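## Task

Get the yellow divider onto the binder's rings so that both of its holes are threaded, then shut the rings; the sheets already in the binder must remain on the rings. The task fails if a ring punches a fresh hole in the divider, and it is not counted if the result only stays in place because the robot is holding it.

## Robot and tools

Robot: two 6-joint arms with parallel grippers, named left_arm and right_arm. The names are labels, not image sides. They face each other across a table. Base roots in the scene frame: left_arm at (+0.054, +0.488, +0.119) m, quat_wxyz (+0.679, 0, 0, -0.734); right_arm at (-0.001, -0.494, +0.072) m, quat_wxyz (+0.827, 0, 0, +0.562). Scene frame: origin at the table centre, table surface at z = +0.020 m, +z up, left_arm on the +y side.

execute_actions takes "actions", a list holding zero or one item, plus optional "pictures" (boolean, default gives images). An empty list changes nothing and reports the state. A move item is {"rows": [...], "steps": n}: 1 to 15 rows, n from 1 to 15 (default 15), each step lasting 1/30 s. One row is used per step; if rows run out, the final row repeats. A wait item is {"steps": n} with n up to 300, counted from the previous result and including your reply time. A refused call moves nothing.

Each row is one flat list of 14 numbers covering both arms, even if one arm stays still: left_arm waist, shoulder, elbow, wrist pitch, wrist yaw, wrist roll, gripper opening, then the same seven for right_arm. The six joint values are absolute target angles in radians (same scale as the Joint positions line), not offsets. Ranges per arm: waist -3.054 to 3.054, shoulder 0.000 to 3.142, elbow 0.000 to 2.356, wrist pitch -1.571 to 1.571, wrist yaw -1.571 to 1.571, wrist roll -3.142 to 3.142. A target more than 0.010 rad outside a range, and farther out than the current angle, gets the call refused. True ends may differ by 0.010 rad; a target beyond the true end is clipped there and a "joint sent to its limit" line appears (possibly about an earlier move). Missing that line does not prove there is room left.

Gripper opening is an absolute value from -1 to 1: +1 fully open, about -0.80 where empty fingers touch; values below that add nothing. A full close takes at least about 0.5 s. To hold something, command a value well below grip_measured; a bigger gap means a harder squeeze (about 34 N per pad maximum, some weaker). Slamming shut can push hard enough to spring the fingers open. Each gripper's readings may be off by about 1 mm, consistently.

Motion limits: each step, a joint's target is kept within a lead of its measured angle (0.211 rad waist, shoulder, elbow; 0.213 wrist pitch; 0.267 wrist yaw; 0.228 wrist roll). If targets would shift the gripper over 70 mm from where it is, all of that arm's targets are scaled back. So far moves need several calls. Friction may leave joints short of the target, especially at long reach, and tiny turns may not happen; check the joint readings after each move. Between calls the arms keep heading for the last row sent until they settle, stall, or a step is HELD.

Results: the state line gives each gripper's end_effector_position (m), end_effector_quat_wxyz and linear/angular velocities in the scene frame; positions get less accurate far out. The gripper's fingers point along its +x axis and separate along its y axis; the reported point sits between the pads, 3 to 4 cm short of the tips. Joint positions and Joint velocities list each arm's six joints (rad, rad/s) then the pad gap (m, m/s; 0.088 m fully open). grip_measured is the measured opening on the command scale. Joint torques follow the joint order; they include offsets, scale errors and noise and are nonzero with no contact. "joint command not followed" means a clearance check altered or blocked targets; HELD marks steps where your row was partly or wholly not sent. MOTOR HOT warns from 50 °C; at 95 °C an OVER-TEMPERATURE FAULT holds the arm, and if it fails to cool within 30 to 60 s the arm and gripper lose power and go limp. A TORQUE FAULT (contact torque reaching a load limit) halts that arm for 10 s and drops the rest of the call. Load limits (N m): waist 16.8, shoulder 20.8, elbow 20.8, wrist pitch 5.49, wrist yaw 5.47, wrist roll 5.13; carried weight counts.

Replying without any tool call ends everything.

Avoid: arms or their mounts striking or pressing each other, knocking anything off the table, ramming a ring through the divider, drops and slips, hard pushes, fast snapping grips, and long holds that heat motors. Loose items may occasionally get nudged by the environment. The finished state must hold on its own after release.

Each tool is called after "Request:" by a JSON object that holds its "method" and its "body".

Reference images:

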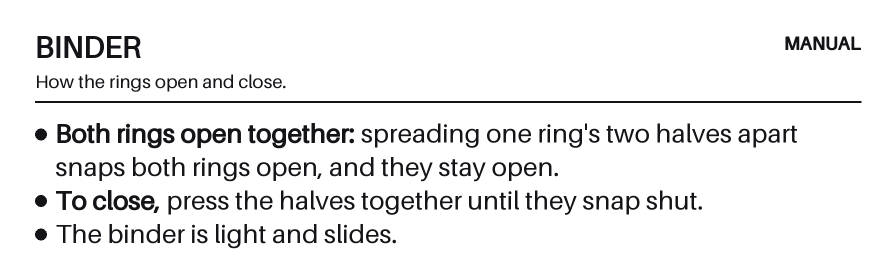

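## Session

Request:
{"method": "execute_actions", "body": {"actions": []}}

Scene clock: 0.00 s of 4050.00 s.
left_arm: end_effector_position=(+0.3125, +0.3872, +0.3251) grip_measured=+0.824 end_effector_quat_wxyz=(-0.303, +0.679, -0.394, -0.541) end_effector_velocity=(-0.001, +0.003, -0.001) end_effector_angular_velocity=(+0.022, +0.003, +0.008) | right_arm: end_effector_position=(+0.1153, -0.2013, +0.3929) grip_measured=+0.846 end_effector_quat_wxyz=(+0.827, +0.014, -0.019, +0.562) end_effector_velocity=(-0.000, -0.000, -0.004) end_effector_angular_velocity=(-0.014, -0.003, +0.005)
Joint positions: left_arm=[ 1.371  1.477  1.448 -1.381  0.171 -2.396  0.079] | right_arm=[-0.001  0.847  0.642  0.252 -0.003  0.002  0.08 ]
Joint velocities: left_arm=[-0.002 -0.002 -0.002 -0.007 -0.022 -0.007 -0.   ] | right_arm=[-0.002 -0.002 -0.007 -0.007 -0.007 -0.007  0.   ]
Joint torques (N m, as the arm reports them, + toward a larger angle): no reading
Heat: left arm: hottest wrist pitch 33 °C (+0.0 °C/min); right arm: hottest shoulder 32 °C (+0.0 °C/min).

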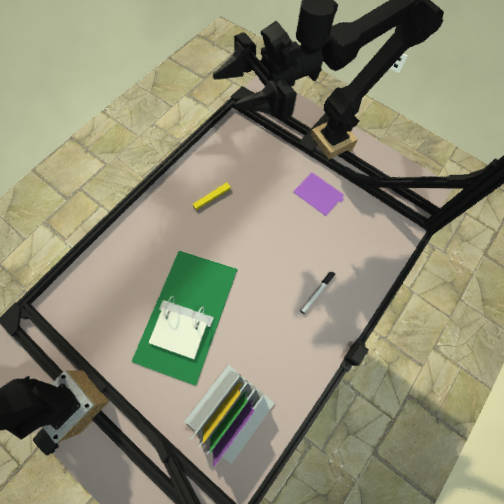

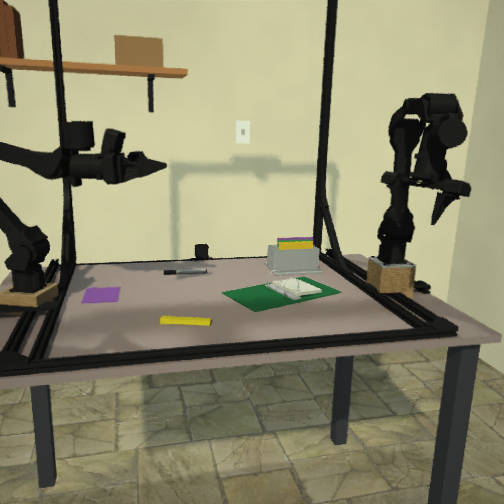

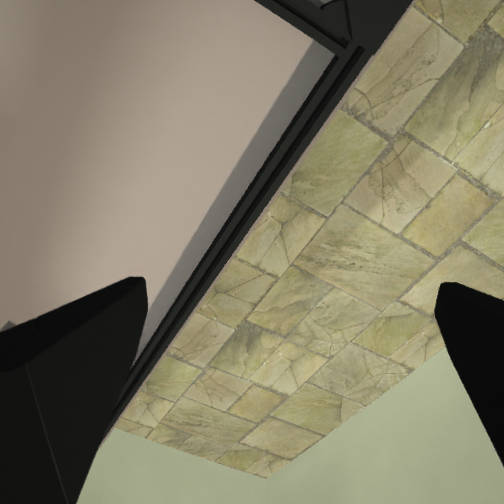

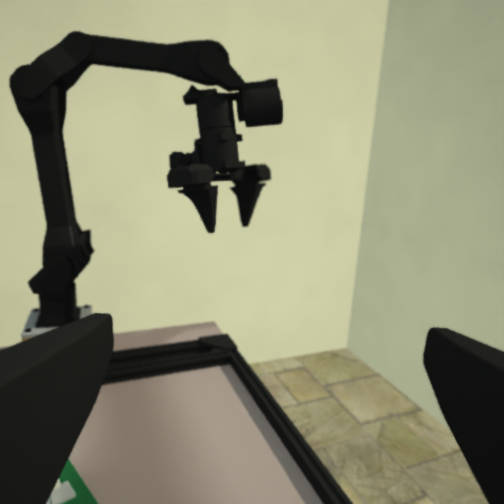

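Request:
{"method": "zoom_image", "body": {"camera": "cam_high", "region": [110, 230, 310, 480]}}

Request:
{"method": "zoom_image", "body": {"camera": "cam_low", "region": [200, 220, 360, 330]}}

Region (110, 230, 310, 480) of cam_high's 504x504 image, scaled by 2.016, with more detail than that image has; it fills the left 403 columns of this view, and the rest is white.

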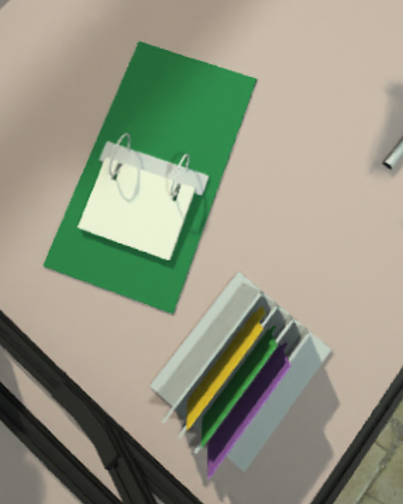

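Region (200, 220, 360, 330) of cam_low's 504x504 image, scaled by 3.150, with more detail than that image has; it fills the top 346 rows of this view, and the rest is white.

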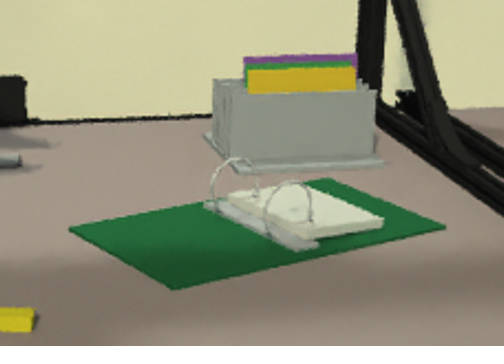

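Request:
{"method": "zoom_image", "body": {"camera": "cam_high", "region": [270, 150, 370, 240]}}

Request:
{"method": "zoom_image", "body": {"camera": "cam_high", "region": [130, 280, 240, 380]}}

Request:
{"method": "zoom_image", "body": {"camera": "cam_high", "region": [170, 355, 290, 475]}}

Region (270, 150, 370, 240) of cam_high's 504x504 image, scaled by 5.040, with more detail than that image has; it fills the top 454 rows of this view, and the rest is white.

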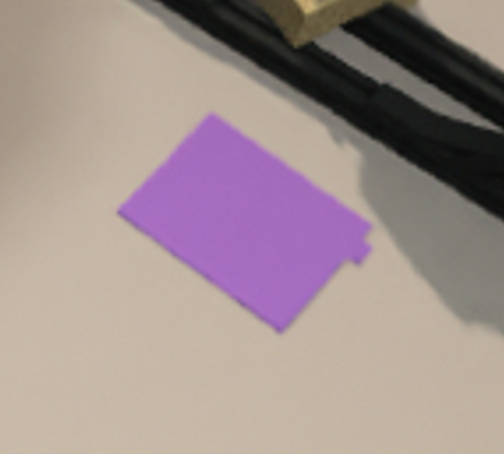

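Region (130, 280, 240, 380) of cam_high's 504x504 image, scaled by 4.582, with more detail than that image has; it fills the top 458 rows of this view, and the rest is white.

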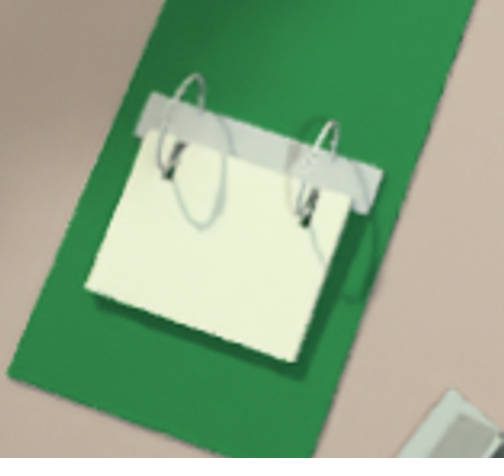

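Region (170, 355, 290, 475) of cam_high's 504x504 image, scaled by 4.200, with more detail than that image has.

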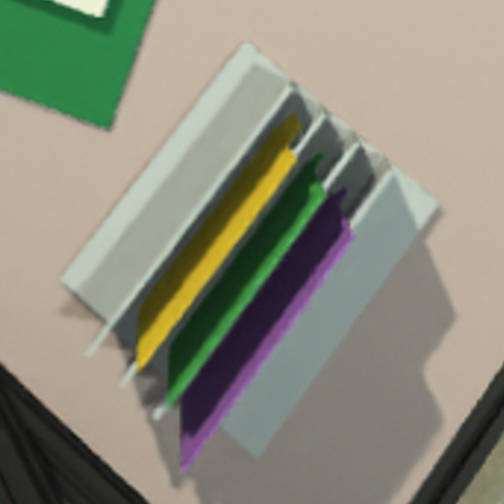

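Request:
{"method": "execute_actions", "body": {"actions": [{"rows":[[1.371,1.477,1.448,-1.381,0.171,-2.396,0.82,0,0.95,0.78,-0.05,0,0,0.84],[1.371,1.477,1.448,-1.381,0.171,-2.396,0.82,0,1.05,0.9,-0.3,0,0,0.84],[1.371,1.477,1.448,-1.381,0.171,-2.396,0.82,0,1.05,0.9,-0.3,0,0,0.84],[1.371,1.477,1.448,-1.381,0.171,-2.396,0.82,0,1.05,0.9,-0.3,0,0,0.84],[1.371,1.477,1.448,-1.381,0.171,-2.396,0.82,0,1.2,1.1,-0.7,0,0,0.84],[1.371,1.477,1.448,-1.381,0.171,-2.396,0.82,0,1.2,1.1,-0.7,0,0,0.84],[1.371,1.477,1.448,-1.381,0.171,-2.396,0.82,0,1.2,1.1,-0.7,0,0,0.84],[1.371,1.477,1.448,-1.381,0.171,-2.396,0.82,0,1.3,1.2,-0.9,0,0,0.84],[1.371,1.477,1.448,-1.381,0.171,-2.396,0.82,0,1.3,1.2,-0.9,0,0,0.84],[1.371,1.477,1.448,-1.381,0.171,-2.396,0.82,0,1.404,1.328,-1.144,0,0,0.84]],"steps":15}], "pictures": false}}

Request:
{"method": "execute_actions", "body": {"actions": [{"steps":20}]}}

Scene clock: 35.63 s of 4050.00 s.
left_arm: end_effector_position=(+0.3125, +0.3872, +0.3251) grip_measured=+0.820 end_effector_quat_wxyz=(-0.303, +0.679, -0.394, -0.541) end_effector_velocity=(-0.002, +0.003, +0.000) end_effector_angular_velocity=(+0.018, +0.004, +0.037) | right_arm: end_effector_position=(+0.1455, -0.1254, +0.3478) grip_measured=+0.840 end_effector_quat_wxyz=(+0.791, -0.163, +0.244, +0.537) end_effector_velocity=(-0.035, -0.088, -0.178) end_effector_angular_velocity=(-1.224, +0.498, -0.000)
Joint positions: left_arm=[ 1.371  1.477  1.448 -1.381  0.171 -2.396  0.079] | right_arm=[-0.001  1.367  1.269 -0.498 -0.003  0.002  0.08 ]
Joint velocities: left_arm=[-0.002 -0.007 -0.002 -0.007 -0.022 -0.037 -0.   ] | right_arm=[-0.002  0.286  0.466 -1.502 -0.007  0.007 -0.   ]
Joint torques (N m, as the arm reports them, + toward a larger angle): left_arm=[-0.07 -4.94  6.14  0.29  0.11  0.01] | right_arm=[ 0.33 -6.25  8.35  1.43  0.1  -0.07]
Heat: left arm: hottest wrist pitch 33 °C (+0.0 °C/min); right arm: hottest wrist pitch 36 °C (+6.7 °C/min).
Steps of this call (steps 1 to 90: nothing new was sent; then 32.13 s passed at rest; steps 91 to 105: all 15 steps of this action). Readings (joint positions):
91: left_arm=[1.371 1.477 1.448 -1.381 0.171 -2.396] | right_arm=[-0.001 0.855 0.655 0.225 -0.003 0.002]
92: left_arm=[1.371 1.477 1.448 -1.381 0.171 -2.396] | right_arm=[-0.001 0.882 0.694 0.162 -0.003 0.002]
94: left_arm=[1.371 1.477 1.448 -1.381 0.171 -2.396] | right_arm=[-0.001 0.965 0.792 0.069 -0.003 0.002]
98: left_arm=[1.371 1.477 1.448 -1.381 0.171 -2.396] | right_arm=[-0.001 1.135 0.983 -0.142 -0.003 0.002]
105: the state above

Scene clock: 36.30 s of 4050.00 s.
left_arm: end_effector_position=(+0.3125, +0.3872, +0.3251) grip_measured=+0.820 end_effector_quat_wxyz=(-0.303, +0.679, -0.394, -0.541) end_effector_velocity=(+0.001, +0.000, +0.000) end_effector_angular_velocity=(+0.004, -0.008, +0.006) | right_arm: end_effector_position=(+0.1093, -0.2164, +0.2726) grip_measured=+0.840 end_effector_quat_wxyz=(+0.680, -0.318, +0.473, +0.462) end_effector_velocity=(-0.003, -0.011, -0.003) end_effector_angular_velocity=(-0.047, +0.008, +0.002)
Joint positions: left_arm=[ 1.371  1.477  1.448 -1.381  0.171 -2.396  0.079] | right_arm=[-0.001  1.394  1.318 -1.136 -0.003  0.002  0.08 ]
Joint velocities: left_arm=[-0.002 -0.002 -0.002  0.007 -0.007 -0.007 -0.   ] | right_arm=[-0.002 -0.007 -0.002 -0.051  0.007 -0.007 -0.   ]
Joint torques (N m, as the arm reports them, + toward a larger angle): left_arm=[-0.06 -4.95  6.23  0.3   0.09  0.  ] | right_arm=[ 0.19 -4.68  7.46  0.92  0.09 -0.09]
Heat: left arm: hottest wrist pitch 33 °C (+0.0 °C/min); right arm: hottest elbow 36 °C (+6.6 °C/min).
Steps of this call (steps 1 to 20: the robot went on to your last target). Readings (joint positions):
1: left_arm=[1.371 1.477 1.448 -1.381 0.171 -2.396] | right_arm=[-0.001 1.375 1.282 -0.550 -0.003 0.002]
2: left_arm=[1.371 1.477 1.448 -1.381 0.171 -2.396] | right_arm=[-0.001 1.379 1.292 -0.602 -0.003 0.002]
4: left_arm=[1.371 1.477 1.448 -1.381 0.171 -2.396] | right_arm=[-0.001 1.384 1.305 -0.704 -0.003 0.002]
8: left_arm=[1.371 1.477 1.448 -1.381 0.171 -2.396] | right_arm=[-0.001 1.390 1.315 -0.913 -0.003 0.002]
20: the state above

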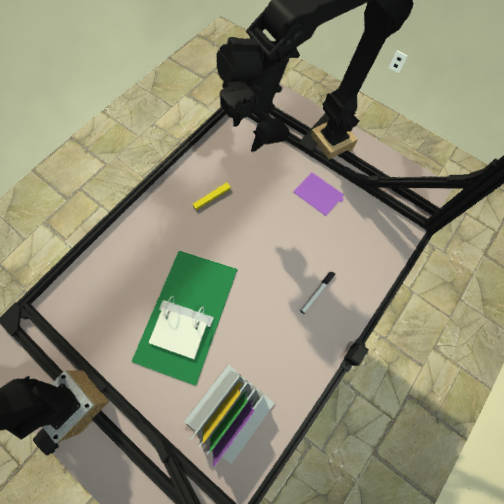

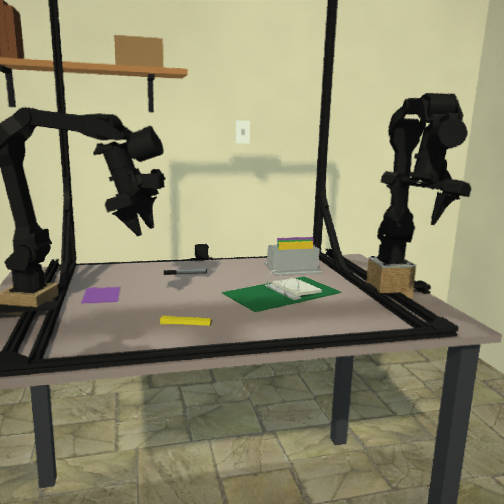

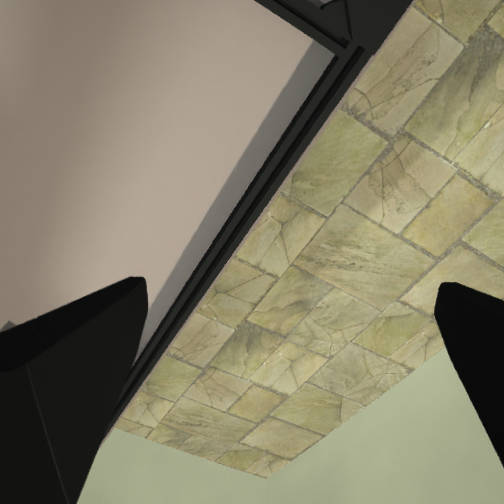

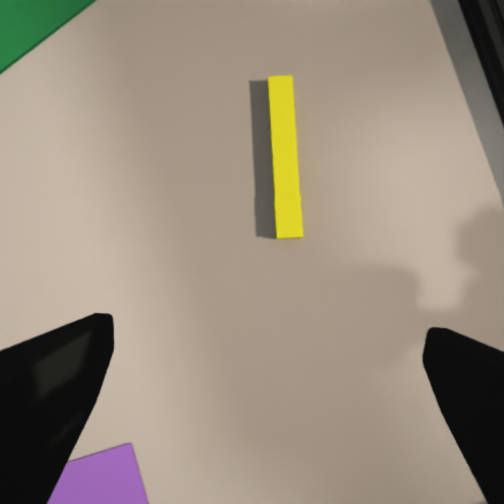

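Request:
{"method": "execute_actions", "body": {"actions": [{"rows":[[1.1,1.45,1.42,-1.3,0.1,-2.0,0.9,0,1.3,1.2,-1.0,0,0,0.84],[0.9,1.45,1.42,-1.3,0.1,-1.8,0.9,0,1.2,1.1,-0.9,0,0,0.84],[0.7,1.42,1.4,-1.25,0.05,-1.5,0.9,0,1.1,1.0,-0.8,0,0,0.84],[0.5,1.42,1.37,-1.2,0,-1.2,0.9,0,1.0,0.9,-0.7,0,0,0.84],[-0.2,1.404,1.328,-1.144,0,0,0.9,0,0.9,0.7,-0.6,0,0,0.84]],"steps":15}], "pictures": false}}

Request:
{"method": "execute_actions", "body": {"actions": [{"steps":45}]}}

Scene clock: 44.63 s of 4050.00 s.
left_arm: end_effector_position=(+0.2109, +0.2300, +0.3196) grip_measured=+0.899 end_effector_quat_wxyz=(-0.699, +0.311, -0.640, -0.075) end_effector_velocity=(-0.397, -0.243, +0.003) end_effector_angular_velocity=(+0.247, -0.506, -3.080) | right_arm: end_effector_position=(+0.0963, -0.2488, +0.2461) grip_measured=+0.840 end_effector_quat_wxyz=(+0.762, -0.217, +0.323, +0.518) end_effector_velocity=(-0.019, -0.045, -0.177) end_effector_angular_velocity=(-0.326, +0.152, +0.003)
Joint positions: left_arm=[ 0.63   1.415  1.339 -1.149  0.009 -1.581  0.083] | right_arm=[-0.001  0.92   0.745 -0.623 -0.003  0.002  0.08 ]
Joint velocities: left_arm=[-1.546 -0.027 -0.022  0.037 -0.007  1.634  0.   ] | right_arm=[-0.007 -0.002 -0.486  0.125 -0.022  0.007  0.   ]
Joint torques (N m, as the arm reports them, + toward a larger angle): left_arm=[-0.05 -6.05  5.61  0.62 -0.26  0.15] | right_arm=[-0.01 -4.67  7.22  2.04  0.12 -0.04]
Heat: left arm: hottest wrist pitch 34 °C (+1.3 °C/min); right arm: hottest elbow 36 °C (+5.4 °C/min).
Steps of this call (steps 1 to 30: the robot went on to your last target; steps 31 to 90: nothing new was sent; then 4.83 s passed at rest; steps 91 to 105: all 15 steps of this action). Readings (joint positions):
91: left_arm=[1.358 1.475 1.445 -1.373 0.154 -2.363] | right_arm=[-0.001 1.385 1.307 -1.119 -0.003 0.002]
92: left_arm=[1.313 1.471 1.440 -1.349 0.135 -2.302] | right_arm=[-0.001 1.358 1.272 -1.062 -0.003 0.002]
94: left_arm=[1.204 1.458 1.424 -1.296 0.101 -2.193] | right_arm=[-0.001 1.271 1.175 -0.964 -0.003 0.002]
98: left_arm=[0.994 1.423 1.363 -1.191 0.031 -1.970] | right_arm=[-0.001 1.061 0.985 -0.752 -0.003 0.002]
105: the state above

Scene clock: 46.13 s of 4050.00 s.
left_arm: end_effector_position=(-0.0291, +0.1974, +0.3205) grip_measured=+0.900 end_effector_quat_wxyz=(+0.494, +0.455, +0.347, -0.654) end_effector_velocity=(-0.001, +0.003, -0.001) end_effector_angular_velocity=(+0.010, +0.007, +0.002) | right_arm: end_effector_position=(+0.0958, -0.2501, +0.2420) grip_measured=+0.840 end_effector_quat_wxyz=(+0.764, -0.214, +0.319, +0.519) end_effector_velocity=(-0.001, -0.001, -0.002) end_effector_angular_velocity=(-0.003, +0.012, -0.002)
Joint positions: left_arm=[-0.198  1.41   1.337 -1.144  0.004 -0.005  0.083] | right_arm=[-0.001  0.905  0.717 -0.601 -0.003  0.002  0.08 ]
Joint velocities: left_arm=[-0.002 -0.002 -0.002 -0.007  0.007 -0.007 -0.   ] | right_arm=[-0.002 -0.002 -0.002 -0.007 -0.007  0.007 -0.   ]
Joint torques (N m, as the arm reports them, + toward a larger angle): left_arm=[-0.23 -5.62  5.5   0.68 -0.11  0.04] | right_arm=[ 0.04 -3.54  5.25  1.62  0.06 -0.15]
Heat: left arm: hottest wrist pitch 34 °C (+1.3 °C/min); right arm: hottest elbow 36 °C (+5.2 °C/min).
Steps of this call (steps 1 to 45: the robot went on to your last target). Readings (joint positions):
1: left_arm=[0.579 1.414 1.339 -1.148 0.008 -1.527] | right_arm=[-0.001 0.920 0.732 -0.619 -0.003 0.002]
2: left_arm=[0.528 1.414 1.339 -1.147 0.007 -1.471] | right_arm=[-0.001 0.918 0.725 -0.614 -0.003 0.002]
4: left_arm=[0.424 1.413 1.338 -1.146 0.006 -1.360] | right_arm=[-0.001 0.912 0.721 -0.606 -0.003 0.002]
8: left_arm=[0.218 1.413 1.337 -1.145 0.005 -1.140] | right_arm=[-0.001 0.905 0.720 -0.601 -0.003 0.002]
45: the state above

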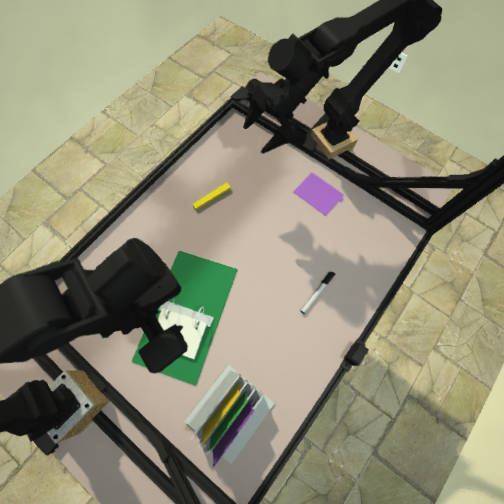

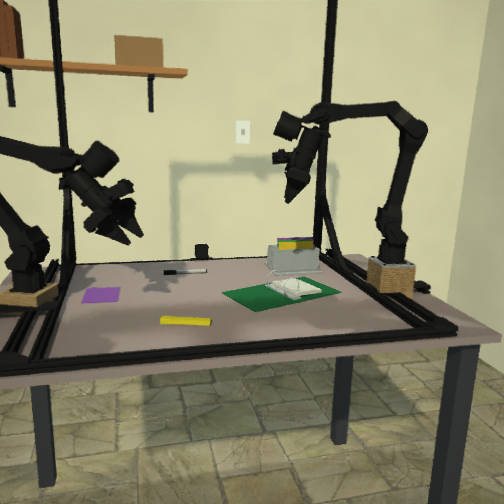

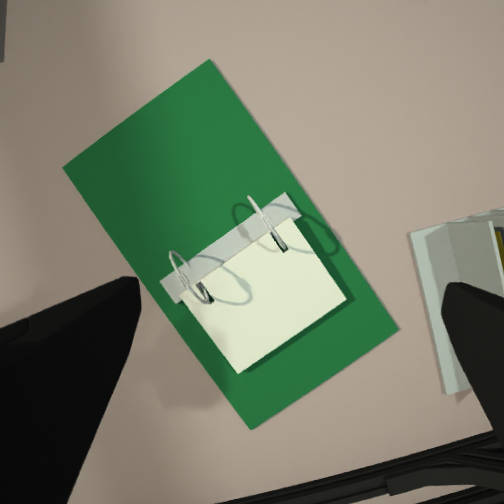

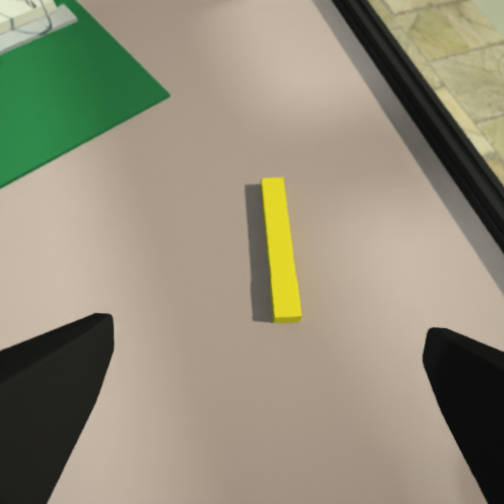

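Request:
{"method": "execute_actions", "body": {"actions": [{"rows":[[0.0,1.45,1.3,-1.2,0.3,0.4,0.5,0,0.9,0.7,-0.6,0,0,0.84],[0.2,1.45,1.3,-1.2,0.5,0.8,0.2,0,0.9,0.7,-0.6,0,0,0.84],[0.2,1.45,1.3,-1.2,0.5,0.8,0.2,0,0.9,0.7,-0.6,0,0,0.84],[0.2,1.45,1.3,-1.2,0.5,0.8,0.2,0,0.9,0.7,-0.6,0,0,0.84],[0.4,1.5,1.2,-1.15,0.85,1.2,-0.2,0,0.9,0.7,-0.6,0,0,0.84],[0.4,1.5,1.2,-1.15,0.85,1.2,-0.2,0,0.9,0.7,-0.6,0,0,0.84],[0.4,1.5,1.2,-1.15,0.85,1.2,-0.2,0,0.9,0.7,-0.6,0,0,0.84],[0.58,1.55,1.15,-1.1,0.85,1.571,-0.6,0,0.9,0.7,-0.6,0,0,0.84],[0.58,1.55,1.15,-1.1,0.85,1.571,-0.6,0,0.9,0.7,-0.6,0,0,0.84],[0.58,1.55,1.15,-1.1,0.85,1.571,-0.6,0,0.9,0.7,-0.6,0,0,0.84],[0.58,1.65,1.05,-0.95,0.85,1.571,-1,0,0.9,0.7,-0.6,0,0,0.84],[0.58,1.65,1.05,-0.95,0.85,1.571,-1,0,0.9,0.7,-0.6,0,0,0.84],[0.58,1.75,0.95,-0.75,0.85,1.571,-1,0,0.9,0.7,-0.6,0,0,0.84],[0.58,1.75,0.95,-0.75,0.85,1.571,-1,0,0.9,0.7,-0.6,0,0,0.84],[0.58,1.878,0.813,-0.506,0.85,1.571,-1,0,0.9,0.7,-0.6,0,0,0.84]],"steps":15}], "pictures": false}}

Request:
{"method": "execute_actions", "body": {"actions": [{"steps":30}]}}

Scene clock: 106.60 s of 4050.00 s.
left_arm: end_effector_position=(+0.0705, +0.1832, +0.2260) grip_measured=-0.810 end_effector_quat_wxyz=(+0.329, +0.272, +0.403, -0.809) end_effector_velocity=(+0.173, +0.053, -0.476) end_effector_angular_velocity=(+0.026, +0.250, -0.057) | right_arm: end_effector_position=(+0.0958, -0.2502, +0.2419) grip_measured=+0.840 end_effector_quat_wxyz=(+0.764, -0.214, +0.319, +0.519) end_effector_velocity=(-0.001, -0.002, -0.005) end_effector_angular_velocity=(-0.020, -0.003, +0.018)
Joint positions: left_arm=[ 0.49   1.648  1.059 -0.934  0.786  0.772  0.   ] | right_arm=[-0.001  0.904  0.716 -0.6   -0.003  0.002  0.08 ]
Joint velocities: left_arm=[ 0.725  1.038 -0.965  1.106  0.256  1.092  0.   ] | right_arm=[-0.002  0.002 -0.007 -0.007 -0.007 -0.022 -0.   ]
Joint torques (N m, as the arm reports them, + toward a larger angle): left_arm=[-1.52 -4.28  3.66 -0.07  0.88  0.2 ] | right_arm=[ 0.07 -3.6   5.21  1.68  0.05 -0.11]
Heat: left arm: hottest wrist pitch 35 °C (+1.0 °C/min); right arm: hottest wrist pitch 37 °C (+1.0 °C/min).
Steps of this call (steps 1 to 15: the robot went on to your last target; steps 16 to 90: nothing new was sent; then 56.97 s passed at rest; steps 91 to 105: all 15 steps of this action). Readings (joint positions):
91: left_arm=[-0.183 1.413 1.334 -1.148 0.046 0.034] | right_arm=[-0.001 0.904 0.716 -0.600 -0.003 0.002]
92: left_arm=[-0.138 1.416 1.331 -1.161 0.123 0.095] | right_arm=[-0.001 0.904 0.716 -0.600 -0.003 0.002]
94: left_arm=[-0.031 1.427 1.320 -1.182 0.247 0.205] | right_arm=[-0.001 0.904 0.716 -0.600 -0.003 0.002]
98: left_arm=[0.177 1.477 1.240 -1.158 0.505 0.425] | right_arm=[-0.001 0.904 0.716 -0.600 -0.003 0.002]
105: the state above

Scene clock: 107.60 s of 4050.00 s.
left_arm: end_effector_position=(+0.0860, +0.1936, +0.1247) grip_measured=-0.809 end_effector_quat_wxyz=(+0.234, +0.345, +0.084, -0.905) end_effector_velocity=(-0.000, +0.001, -0.001) end_effector_angular_velocity=(+0.005, -0.006, -0.007) | right_arm: end_effector_position=(+0.0958, -0.2502, +0.2419) grip_measured=+0.840 end_effector_quat_wxyz=(+0.764, -0.214, +0.319, +0.519) end_effector_velocity=(-0.004, -0.000, -0.000) end_effector_angular_velocity=(-0.002, +0.001, +0.034)
Joint positions: left_arm=[ 0.578  1.87   0.819 -0.508  0.845  1.566  0.   ] | right_arm=[-0.001  0.904  0.716 -0.6   -0.003  0.002  0.08 ]
Joint velocities: left_arm=[-0.002  0.002  0.002 -0.007 -0.007  0.007  0.   ] | right_arm=[ 0.002 -0.007 -0.002 -0.007 -0.022 -0.022 -0.   ]
Joint torques (N m, as the arm reports them, + toward a larger angle): left_arm=[ 0.21 -5.11  3.32  0.22  0.84  0.25] | right_arm=[-0.02 -3.32  5.26  1.65  0.11 -0.1 ]
Heat: left arm: hottest wrist pitch 35 °C (+1.0 °C/min); right arm: hottest wrist pitch 37 °C (+1.0 °C/min).
Steps of this call (steps 1 to 30: the robot went on to your last target). Readings (joint positions):
1: left_arm=[0.510 1.684 1.026 -0.897 0.796 0.810] | right_arm=[-0.001 0.904 0.716 -0.600 -0.003 0.002]
2: left_arm=[0.525 1.719 0.991 -0.859 0.804 0.850] | right_arm=[-0.001 0.904 0.716 -0.600 -0.003 0.002]
4: left_arm=[0.547 1.787 0.916 -0.767 0.820 0.951] | right_arm=[-0.001 0.904 0.716 -0.600 -0.003 0.002]
8: left_arm=[0.571 1.863 0.831 -0.594 0.833 1.170] | right_arm=[-0.001 0.904 0.716 -0.600 -0.003 0.002]
30: the state above

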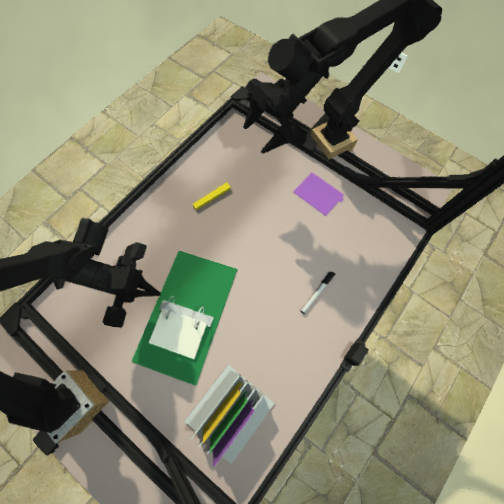

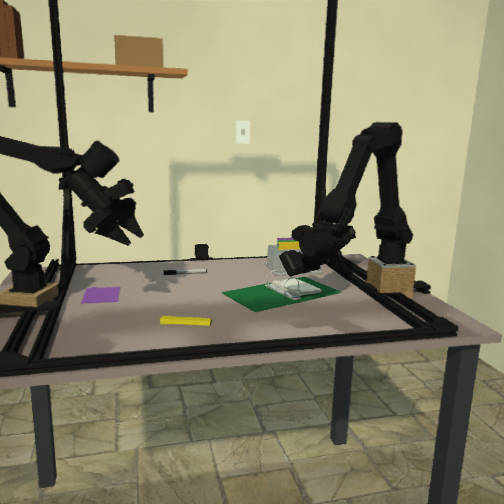

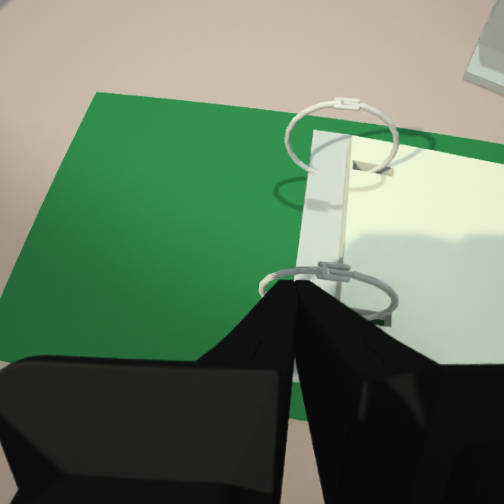

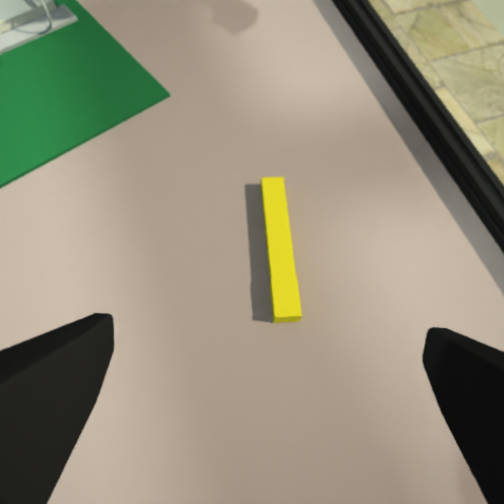

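Request:
{"method": "zoom_image", "body": {"camera": "cam_low", "region": [240, 230, 360, 320]}}

Request:
{"method": "zoom_image", "body": {"camera": "cam_high", "region": [100, 240, 240, 380]}}

Region (240, 230, 360, 320) of cam_low's 504x504 image, scaled by 4.200, with more detail than that image has; it fills the top 378 rows of this view, and the rest is white.

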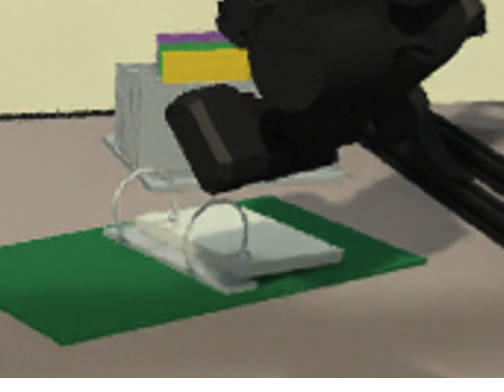

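Region (100, 240, 240, 380) of cam_high's 504x504 image, scaled by 3.600, with more detail than that image has.

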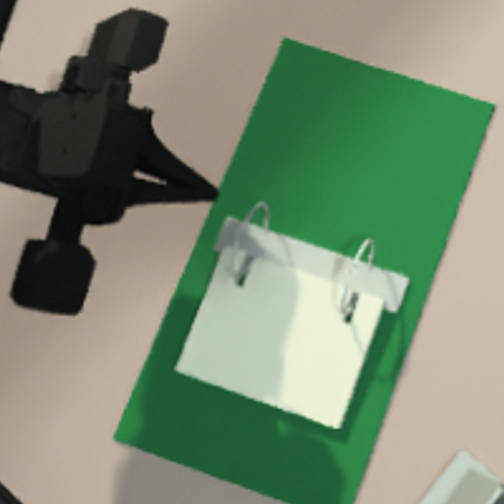

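Request:
{"method": "execute_actions", "body": {"actions": [{"rows":[[0.57,1.9,0.8,-0.46,0.85,1.571,-1,0,0.904,0.716,-0.6,0,0,0.84],[0.57,1.9,0.8,-0.46,0.85,1.571,-1,0,0.904,0.716,-0.6,0,0,0.84],[0.57,1.9,0.8,-0.46,0.85,1.571,-1,0,0.904,0.716,-0.6,0,0,0.84],[0.565,1.93,0.775,-0.42,0.85,1.571,-1,0,0.904,0.716,-0.6,0,0,0.84],[0.565,1.93,0.775,-0.42,0.85,1.571,-1,0,0.904,0.716,-0.6,0,0,0.84],[0.565,1.93,0.775,-0.42,0.85,1.571,-1,0,0.904,0.716,-0.6,0,0,0.84],[0.557,1.96,0.75,-0.374,0.85,1.571,-1,0,0.904,0.716,-0.6,0,0,0.84]],"steps":15}]}}

Scene clock: 144.43 s of 4050.00 s.
left_arm: end_effector_position=(+0.0755, +0.2024, +0.0947) grip_measured=-0.809 end_effector_quat_wxyz=(+0.223, +0.343, +0.088, -0.908) end_effector_velocity=(+0.002, -0.007, +0.001) end_effector_angular_velocity=(-0.044, -0.015, +0.002) | right_arm: end_effector_position=(+0.0958, -0.2502, +0.2418) grip_measured=+0.840 end_effector_quat_wxyz=(+0.764, -0.214, +0.319, +0.519) end_effector_velocity=(-0.001, -0.001, -0.002) end_effector_angular_velocity=(-0.007, +0.003, +0.008)
Joint positions: left_arm=[ 0.559  1.951  0.756 -0.38   0.847  1.567  0.   ] | right_arm=[-0.001  0.904  0.716 -0.6   -0.003  0.002  0.08 ]
Joint velocities: left_arm=[-0.002 -0.002 -0.002  0.051  0.007 -0.007  0.   ] | right_arm=[-0.002 -0.002 -0.002 -0.007 -0.007 -0.007 -0.   ]
Joint torques (N m, as the arm reports them, + toward a larger angle): left_arm=[-0.18 -5.01  2.84  0.23  0.78  0.13] | right_arm=[ 0.   -2.78  6.95  1.65  0.08  0.  ]
Heat: left arm: hottest wrist pitch 34 °C (-1.0 °C/min); right arm: hottest wrist pitch 37 °C (+0.0 °C/min).
Steps of this call (steps 1 to 15: the robot went on to your last target; steps 16 to 90: nothing new was sent; then 33.33 s passed at rest; steps 91 to 105: all 15 steps of this action). Readings (joint positions):
91: left_arm=[0.578 1.872 0.817 -0.500 0.846 1.567] | right_arm=[-0.001 0.904 0.716 -0.600 -0.003 0.002]
92: left_arm=[0.577 1.876 0.815 -0.488 0.846 1.567] | right_arm=[-0.001 0.904 0.716 -0.600 -0.003 0.002]
94: left_arm=[0.575 1.887 0.809 -0.470 0.847 1.567] | right_arm=[-0.001 0.904 0.716 -0.600 -0.003 0.002]
98: left_arm=[0.567 1.922 0.780 -0.416 0.847 1.567] | right_arm=[-0.001 0.904 0.716 -0.600 -0.003 0.002]
105: the state above

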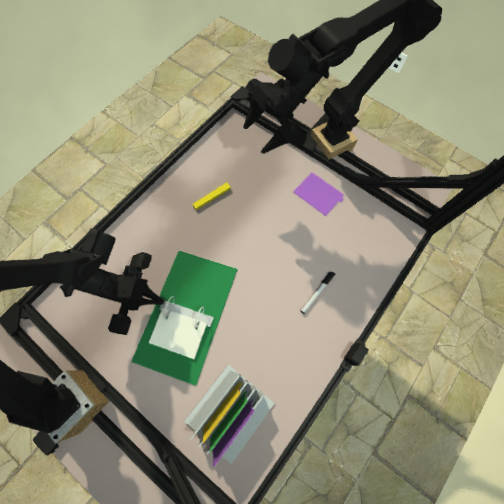

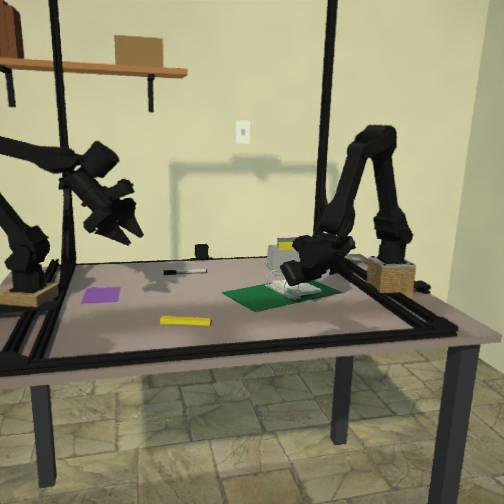

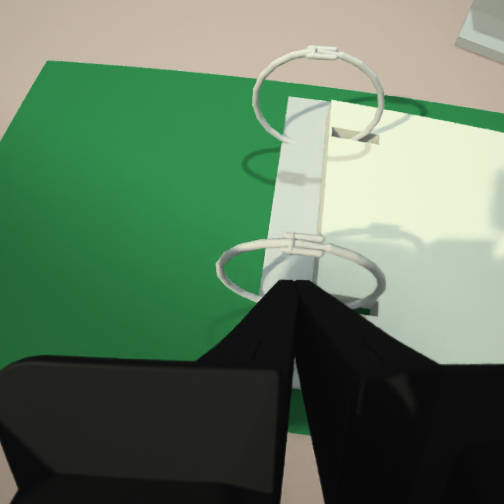

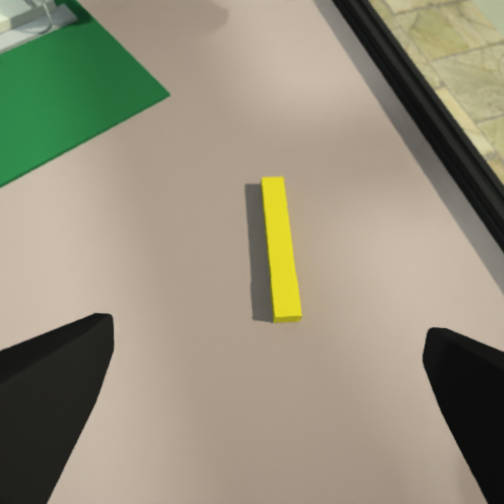

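Request:
{"method": "execute_actions", "body": {"actions": [{"rows":[[0.55,1.98,0.752,-0.355,0.85,1.571,-1,0,0.904,0.716,-0.6,0,0,0.84],[0.55,1.98,0.752,-0.355,0.85,1.571,-1,0,0.904,0.716,-0.6,0,0,0.84],[0.55,1.98,0.752,-0.355,0.85,1.571,-1,0,0.904,0.716,-0.6,0,0,0.84],[0.54,2.0,0.755,-0.335,0.85,1.571,-1,0,0.904,0.716,-0.6,0,0,0.84],[0.54,2.0,0.755,-0.335,0.85,1.571,-1,0,0.904,0.716,-0.6,0,0,0.84],[0.54,2.0,0.755,-0.335,0.85,1.571,-1,0,0.904,0.716,-0.6,0,0,0.84],[0.525,2.02,0.758,-0.32,0.85,1.571,-1,0,0.904,0.716,-0.6,0,0,0.84],[0.525,2.02,0.758,-0.32,0.85,1.571,-1,0,0.904,0.716,-0.6,0,0,0.84],[0.525,2.02,0.758,-0.32,0.85,1.571,-1,0,0.904,0.716,-0.6,0,0,0.84],[0.51,2.035,0.76,-0.31,0.85,1.571,-1,0,0.904,0.716,-0.6,0,0,0.84]],"steps":15}]}}

Scene clock: 161.17 s of 4050.00 s.
left_arm: end_effector_position=(+0.0629, +0.2012, +0.0768) grip_measured=-0.809 end_effector_quat_wxyz=(+0.201, +0.344, +0.084, -0.913) end_effector_velocity=(-0.007, -0.002, -0.010) end_effector_angular_velocity=(-0.003, -0.010, -0.027) | right_arm: end_effector_position=(+0.0958, -0.2502, +0.2418) grip_measured=+0.840 end_effector_quat_wxyz=(+0.764, -0.214, +0.319, +0.519) end_effector_velocity=(-0.001, -0.001, +0.000) end_effector_angular_velocity=(-0.002, +0.001, +0.008)
Joint positions: left_arm=[ 0.514  2.024  0.756 -0.316  0.847  1.567  0.   ] | right_arm=[-0.001  0.904  0.716 -0.6   -0.003  0.002  0.08 ]
Joint velocities: left_arm=[-0.032  0.037 -0.002  0.051 -0.007 -0.007  0.   ] | right_arm=[-0.002 -0.002  0.002 -0.007 -0.007 -0.007 -0.   ]
Joint torques (N m, as the arm reports them, + toward a larger angle): left_arm=[-0.01 -5.49  3.59  0.2   0.77  0.15] | right_arm=[-0.07 -2.91  7.19  1.55  0.1  -0.02]
Heat: left arm: hottest wrist pitch 34 °C (-1.0 °C/min); right arm: hottest wrist pitch 38 °C (+1.0 °C/min).
Steps of this call (steps 1 to 15: the robot went on to your last target; steps 16 to 90: nothing new was sent; then 13.23 s passed at rest; steps 91 to 105: all 15 steps of this action). Readings (joint positions):
91: left_arm=[0.559 1.954 0.756 -0.373 0.847 1.567] | right_arm=[-0.001 0.904 0.716 -0.600 -0.003 0.002]
92: left_arm=[0.558 1.958 0.756 -0.367 0.847 1.567] | right_arm=[-0.001 0.904 0.716 -0.600 -0.003 0.002]
94: left_arm=[0.554 1.968 0.756 -0.360 0.847 1.567] | right_arm=[-0.001 0.904 0.716 -0.600 -0.003 0.002]
98: left_arm=[0.541 1.993 0.756 -0.337 0.847 1.567] | right_arm=[-0.001 0.904 0.716 -0.600 -0.003 0.002]
105: the state above

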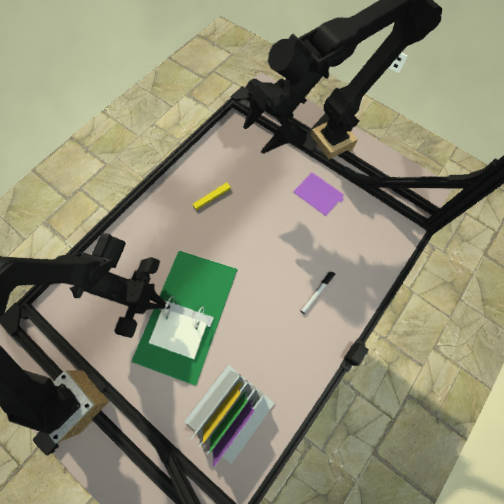

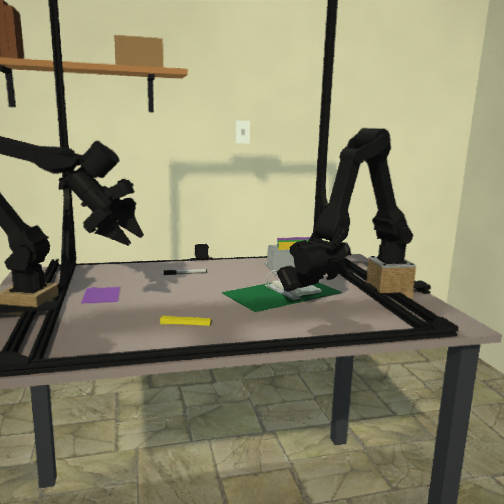

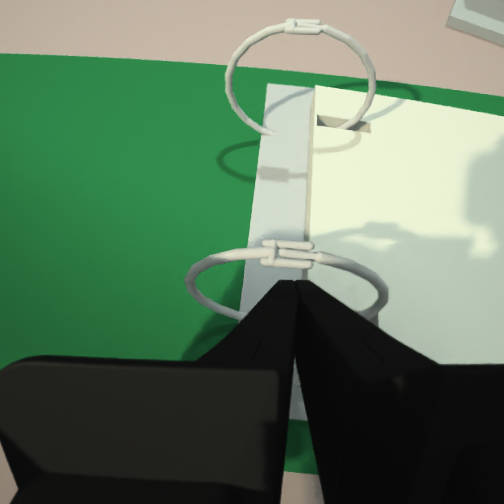

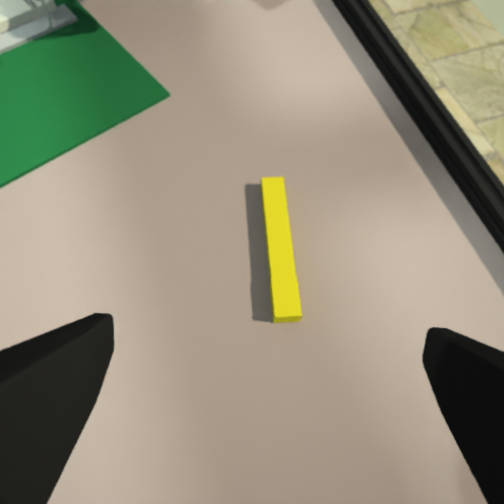

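Request:
{"method": "execute_actions", "body": {"actions": [{"rows":[[0.505,2.04,0.765,-0.305,0.85,1.571,-1,0,0.904,0.716,-0.6,0,0,0.84],[0.505,2.04,0.765,-0.305,0.85,1.571,-1,0,0.904,0.716,-0.6,0,0,0.84],[0.505,2.04,0.765,-0.305,0.85,1.571,-1,0,0.904,0.716,-0.6,0,0,0.84],[0.495,2.05,0.77,-0.30,0.85,1.571,-1,0,0.904,0.716,-0.6,0,0,0.84],[0.495,2.05,0.77,-0.30,0.85,1.571,-1,0,0.904,0.716,-0.6,0,0,0.84],[0.495,2.05,0.77,-0.30,0.85,1.571,-1,0,0.904,0.716,-0.6,0,0,0.84],[0.485,2.06,0.775,-0.295,0.85,1.571,-1,0,0.904,0.716,-0.6,0,0,0.84],[0.485,2.06,0.775,-0.295,0.85,1.571,-1,0,0.904,0.716,-0.6,0,0,0.84],[0.485,2.06,0.775,-0.295,0.85,1.571,-1,0,0.904,0.716,-0.6,0,0,0.84],[0.475,2.068,0.78,-0.29,0.85,1.571,-1,0,0.904,0.716,-0.6,0,0,0.84]],"steps":15}]}}

Scene clock: 168.07 s of 4050.00 s.
left_arm: end_effector_position=(+0.0548, +0.1960, +0.0706) grip_measured=-0.809 end_effector_quat_wxyz=(+0.185, +0.346, +0.075, -0.917) end_effector_velocity=(-0.006, +0.001, -0.003) end_effector_angular_velocity=(+0.019, +0.000, -0.017) | right_arm: end_effector_position=(+0.0958, -0.2502, +0.2418) grip_measured=+0.840 end_effector_quat_wxyz=(+0.764, -0.214, +0.319, +0.519) end_effector_velocity=(-0.000, -0.003, -0.002) end_effector_angular_velocity=(-0.016, +0.006, +0.003)
Joint positions: left_arm=[ 0.479  2.058  0.773 -0.293  0.847  1.567  0.   ] | right_arm=[-0.001  0.904  0.716 -0.6   -0.003  0.002  0.08 ]
Joint velocities: left_arm=[-0.022  0.012  0.007 -0.007 -0.007 -0.007  0.   ] | right_arm=[-0.007 -0.002  0.002 -0.022 -0.007 -0.007  0.   ]
Joint torques (N m, as the arm reports them, + toward a larger angle): left_arm=[-0.1  -5.47  3.69  0.12  0.76  0.14] | right_arm=[-0.03 -2.98  7.25  1.66  0.09 -0.05]
Heat: left arm: hottest shoulder 34 °C (-1.0 °C/min); right arm: hottest wrist pitch 38 °C (+1.0 °C/min).
Steps of this call (steps 1 to 15: the robot went on to your last target; steps 16 to 90: nothing new was sent; then 3.40 s passed at rest; steps 91 to 105: all 15 steps of this action). Readings (joint positions):
91: left_arm=[0.512 2.028 0.756 -0.311 0.847 1.567] | right_arm=[-0.001 0.904 0.716 -0.600 -0.003 0.002]
92: left_arm=[0.511 2.029 0.757 -0.310 0.847 1.567] | right_arm=[-0.001 0.904 0.716 -0.600 -0.003 0.002]
94: left_arm=[0.508 2.032 0.759 -0.308 0.847 1.567] | right_arm=[-0.001 0.904 0.716 -0.600 -0.003 0.002]
98: left_arm=[0.497 2.042 0.765 -0.301 0.847 1.567] | right_arm=[-0.001 0.904 0.716 -0.600 -0.003 0.002]
105: the state above

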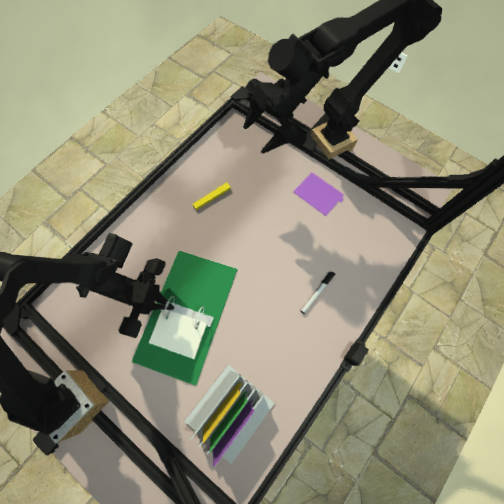

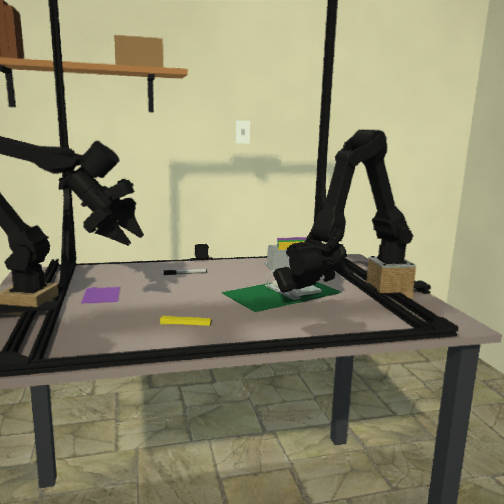

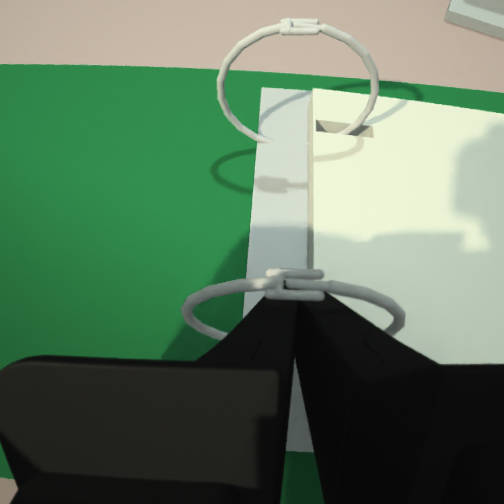

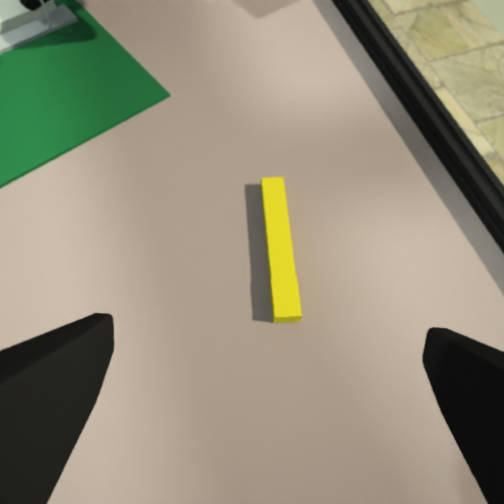

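Request:
{"method": "execute_actions", "body": {"actions": [{"rows":[[0.475,2.068,0.78,-0.29,0.85,1.571,-0.7,0,0.904,0.716,-0.6,0,0,0.84],[0.475,2.068,0.78,-0.29,0.85,1.571,-0.6,0,0.904,0.716,-0.6,0,0,0.84],[0.475,2.068,0.78,-0.29,0.85,1.571,-0.5,0,0.904,0.716,-0.6,0,0,0.84],[0.475,2.068,0.78,-0.29,0.85,1.571,-0.45,0,0.904,0.716,-0.6,0,0,0.84],[0.475,2.068,0.78,-0.29,0.85,1.571,-0.4,0,0.904,0.716,-0.6,0,0,0.84],[0.475,2.068,0.78,-0.29,0.85,1.571,-0.35,0,0.904,0.716,-0.6,0,0,0.84],[0.475,2.068,0.78,-0.29,0.85,1.571,-0.3,0,0.904,0.716,-0.6,0,0,0.84],[0.475,2.068,0.78,-0.29,0.85,1.571,-0.25,0,0.904,0.716,-0.6,0,0,0.84],[0.475,2.068,0.78,-0.29,0.85,1.571,-0.2,0,0.904,0.716,-0.6,0,0,0.84],[0.475,2.068,0.78,-0.29,0.85,1.571,-0.15,0,0.904,0.716,-0.6,0,0,0.84],[0.475,2.068,0.78,-0.29,0.85,1.571,-0.1,0,0.904,0.716,-0.6,0,0,0.84]],"steps":15}]}}

Scene clock: 177.17 s of 4050.00 s.
left_arm: end_effector_position=(+0.0549, +0.1953, +0.0692) grip_measured=-0.161 end_effector_quat_wxyz=(+0.184, +0.348, +0.073, -0.916) end_effector_velocity=(+0.000, +0.000, -0.004) end_effector_angular_velocity=(+0.020, +0.000, +0.012) | right_arm: end_effector_position=(+0.0958, -0.2502, +0.2420) grip_measured=+0.840 end_effector_quat_wxyz=(+0.764, -0.214, +0.318, +0.519) end_effector_velocity=(-0.003, -0.003, -0.003) end_effector_angular_velocity=(-0.008, +0.026, -0.008)
Joint positions: left_arm=[ 0.477  2.063  0.776 -0.29   0.844  1.572  0.031] | right_arm=[-0.001  0.904  0.716 -0.6   -0.003  0.002  0.08 ]
Joint velocities: left_arm=[-0.002  0.012  0.002  0.007 -0.007 -0.022  0.021] | right_arm=[ 0.002 -0.007 -0.002 -0.022 -0.007  0.022 -0.   ]
Joint torques (N m, as the arm reports them, + toward a larger angle): left_arm=[-0.15 -6.26  3.48  0.1   0.92 -0.05] | right_arm=[ 0.16 -3.    7.09  1.61  0.04 -0.02]
Heat: left arm: hottest shoulder 34 °C (-1.0 °C/min); right arm: hottest wrist pitch 38 °C (+1.0 °C/min).
Steps of this call (steps 1 to 15: the robot went on to your last target; steps 16 to 90: nothing new was sent; then 5.60 s passed at rest; steps 91 to 105: all 15 steps of this action). Readings (joint positions):
91: left_arm=[0.477 2.060 0.775 -0.292 0.847 1.567] | right_arm=[-0.001 0.904 0.716 -0.600 -0.003 0.002]
92: left_arm=[0.477 2.060 0.775 -0.292 0.847 1.567] | right_arm=[-0.001 0.904 0.716 -0.600 -0.003 0.002]
94: left_arm=[0.477 2.060 0.775 -0.292 0.847 1.567] | right_arm=[-0.001 0.904 0.716 -0.600 -0.003 0.002]
98: left_arm=[0.477 2.060 0.776 -0.288 0.846 1.568] | right_arm=[-0.001 0.904 0.716 -0.600 -0.003 0.002]
105: the state above

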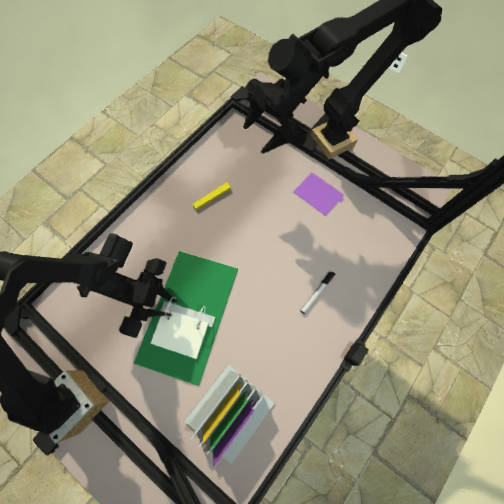

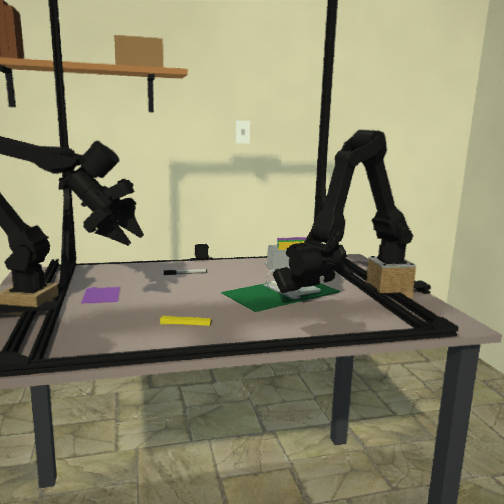

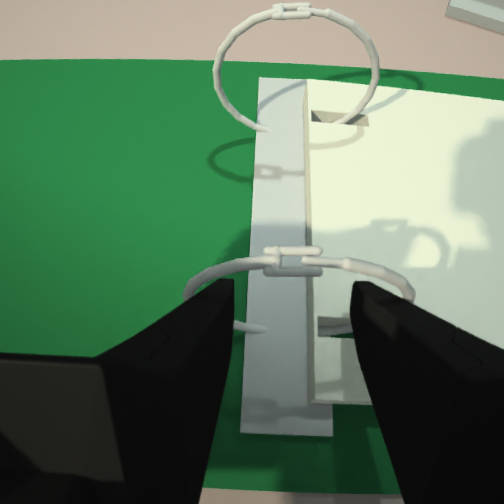

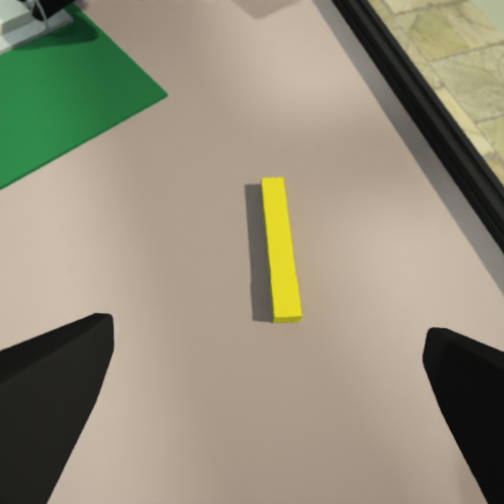

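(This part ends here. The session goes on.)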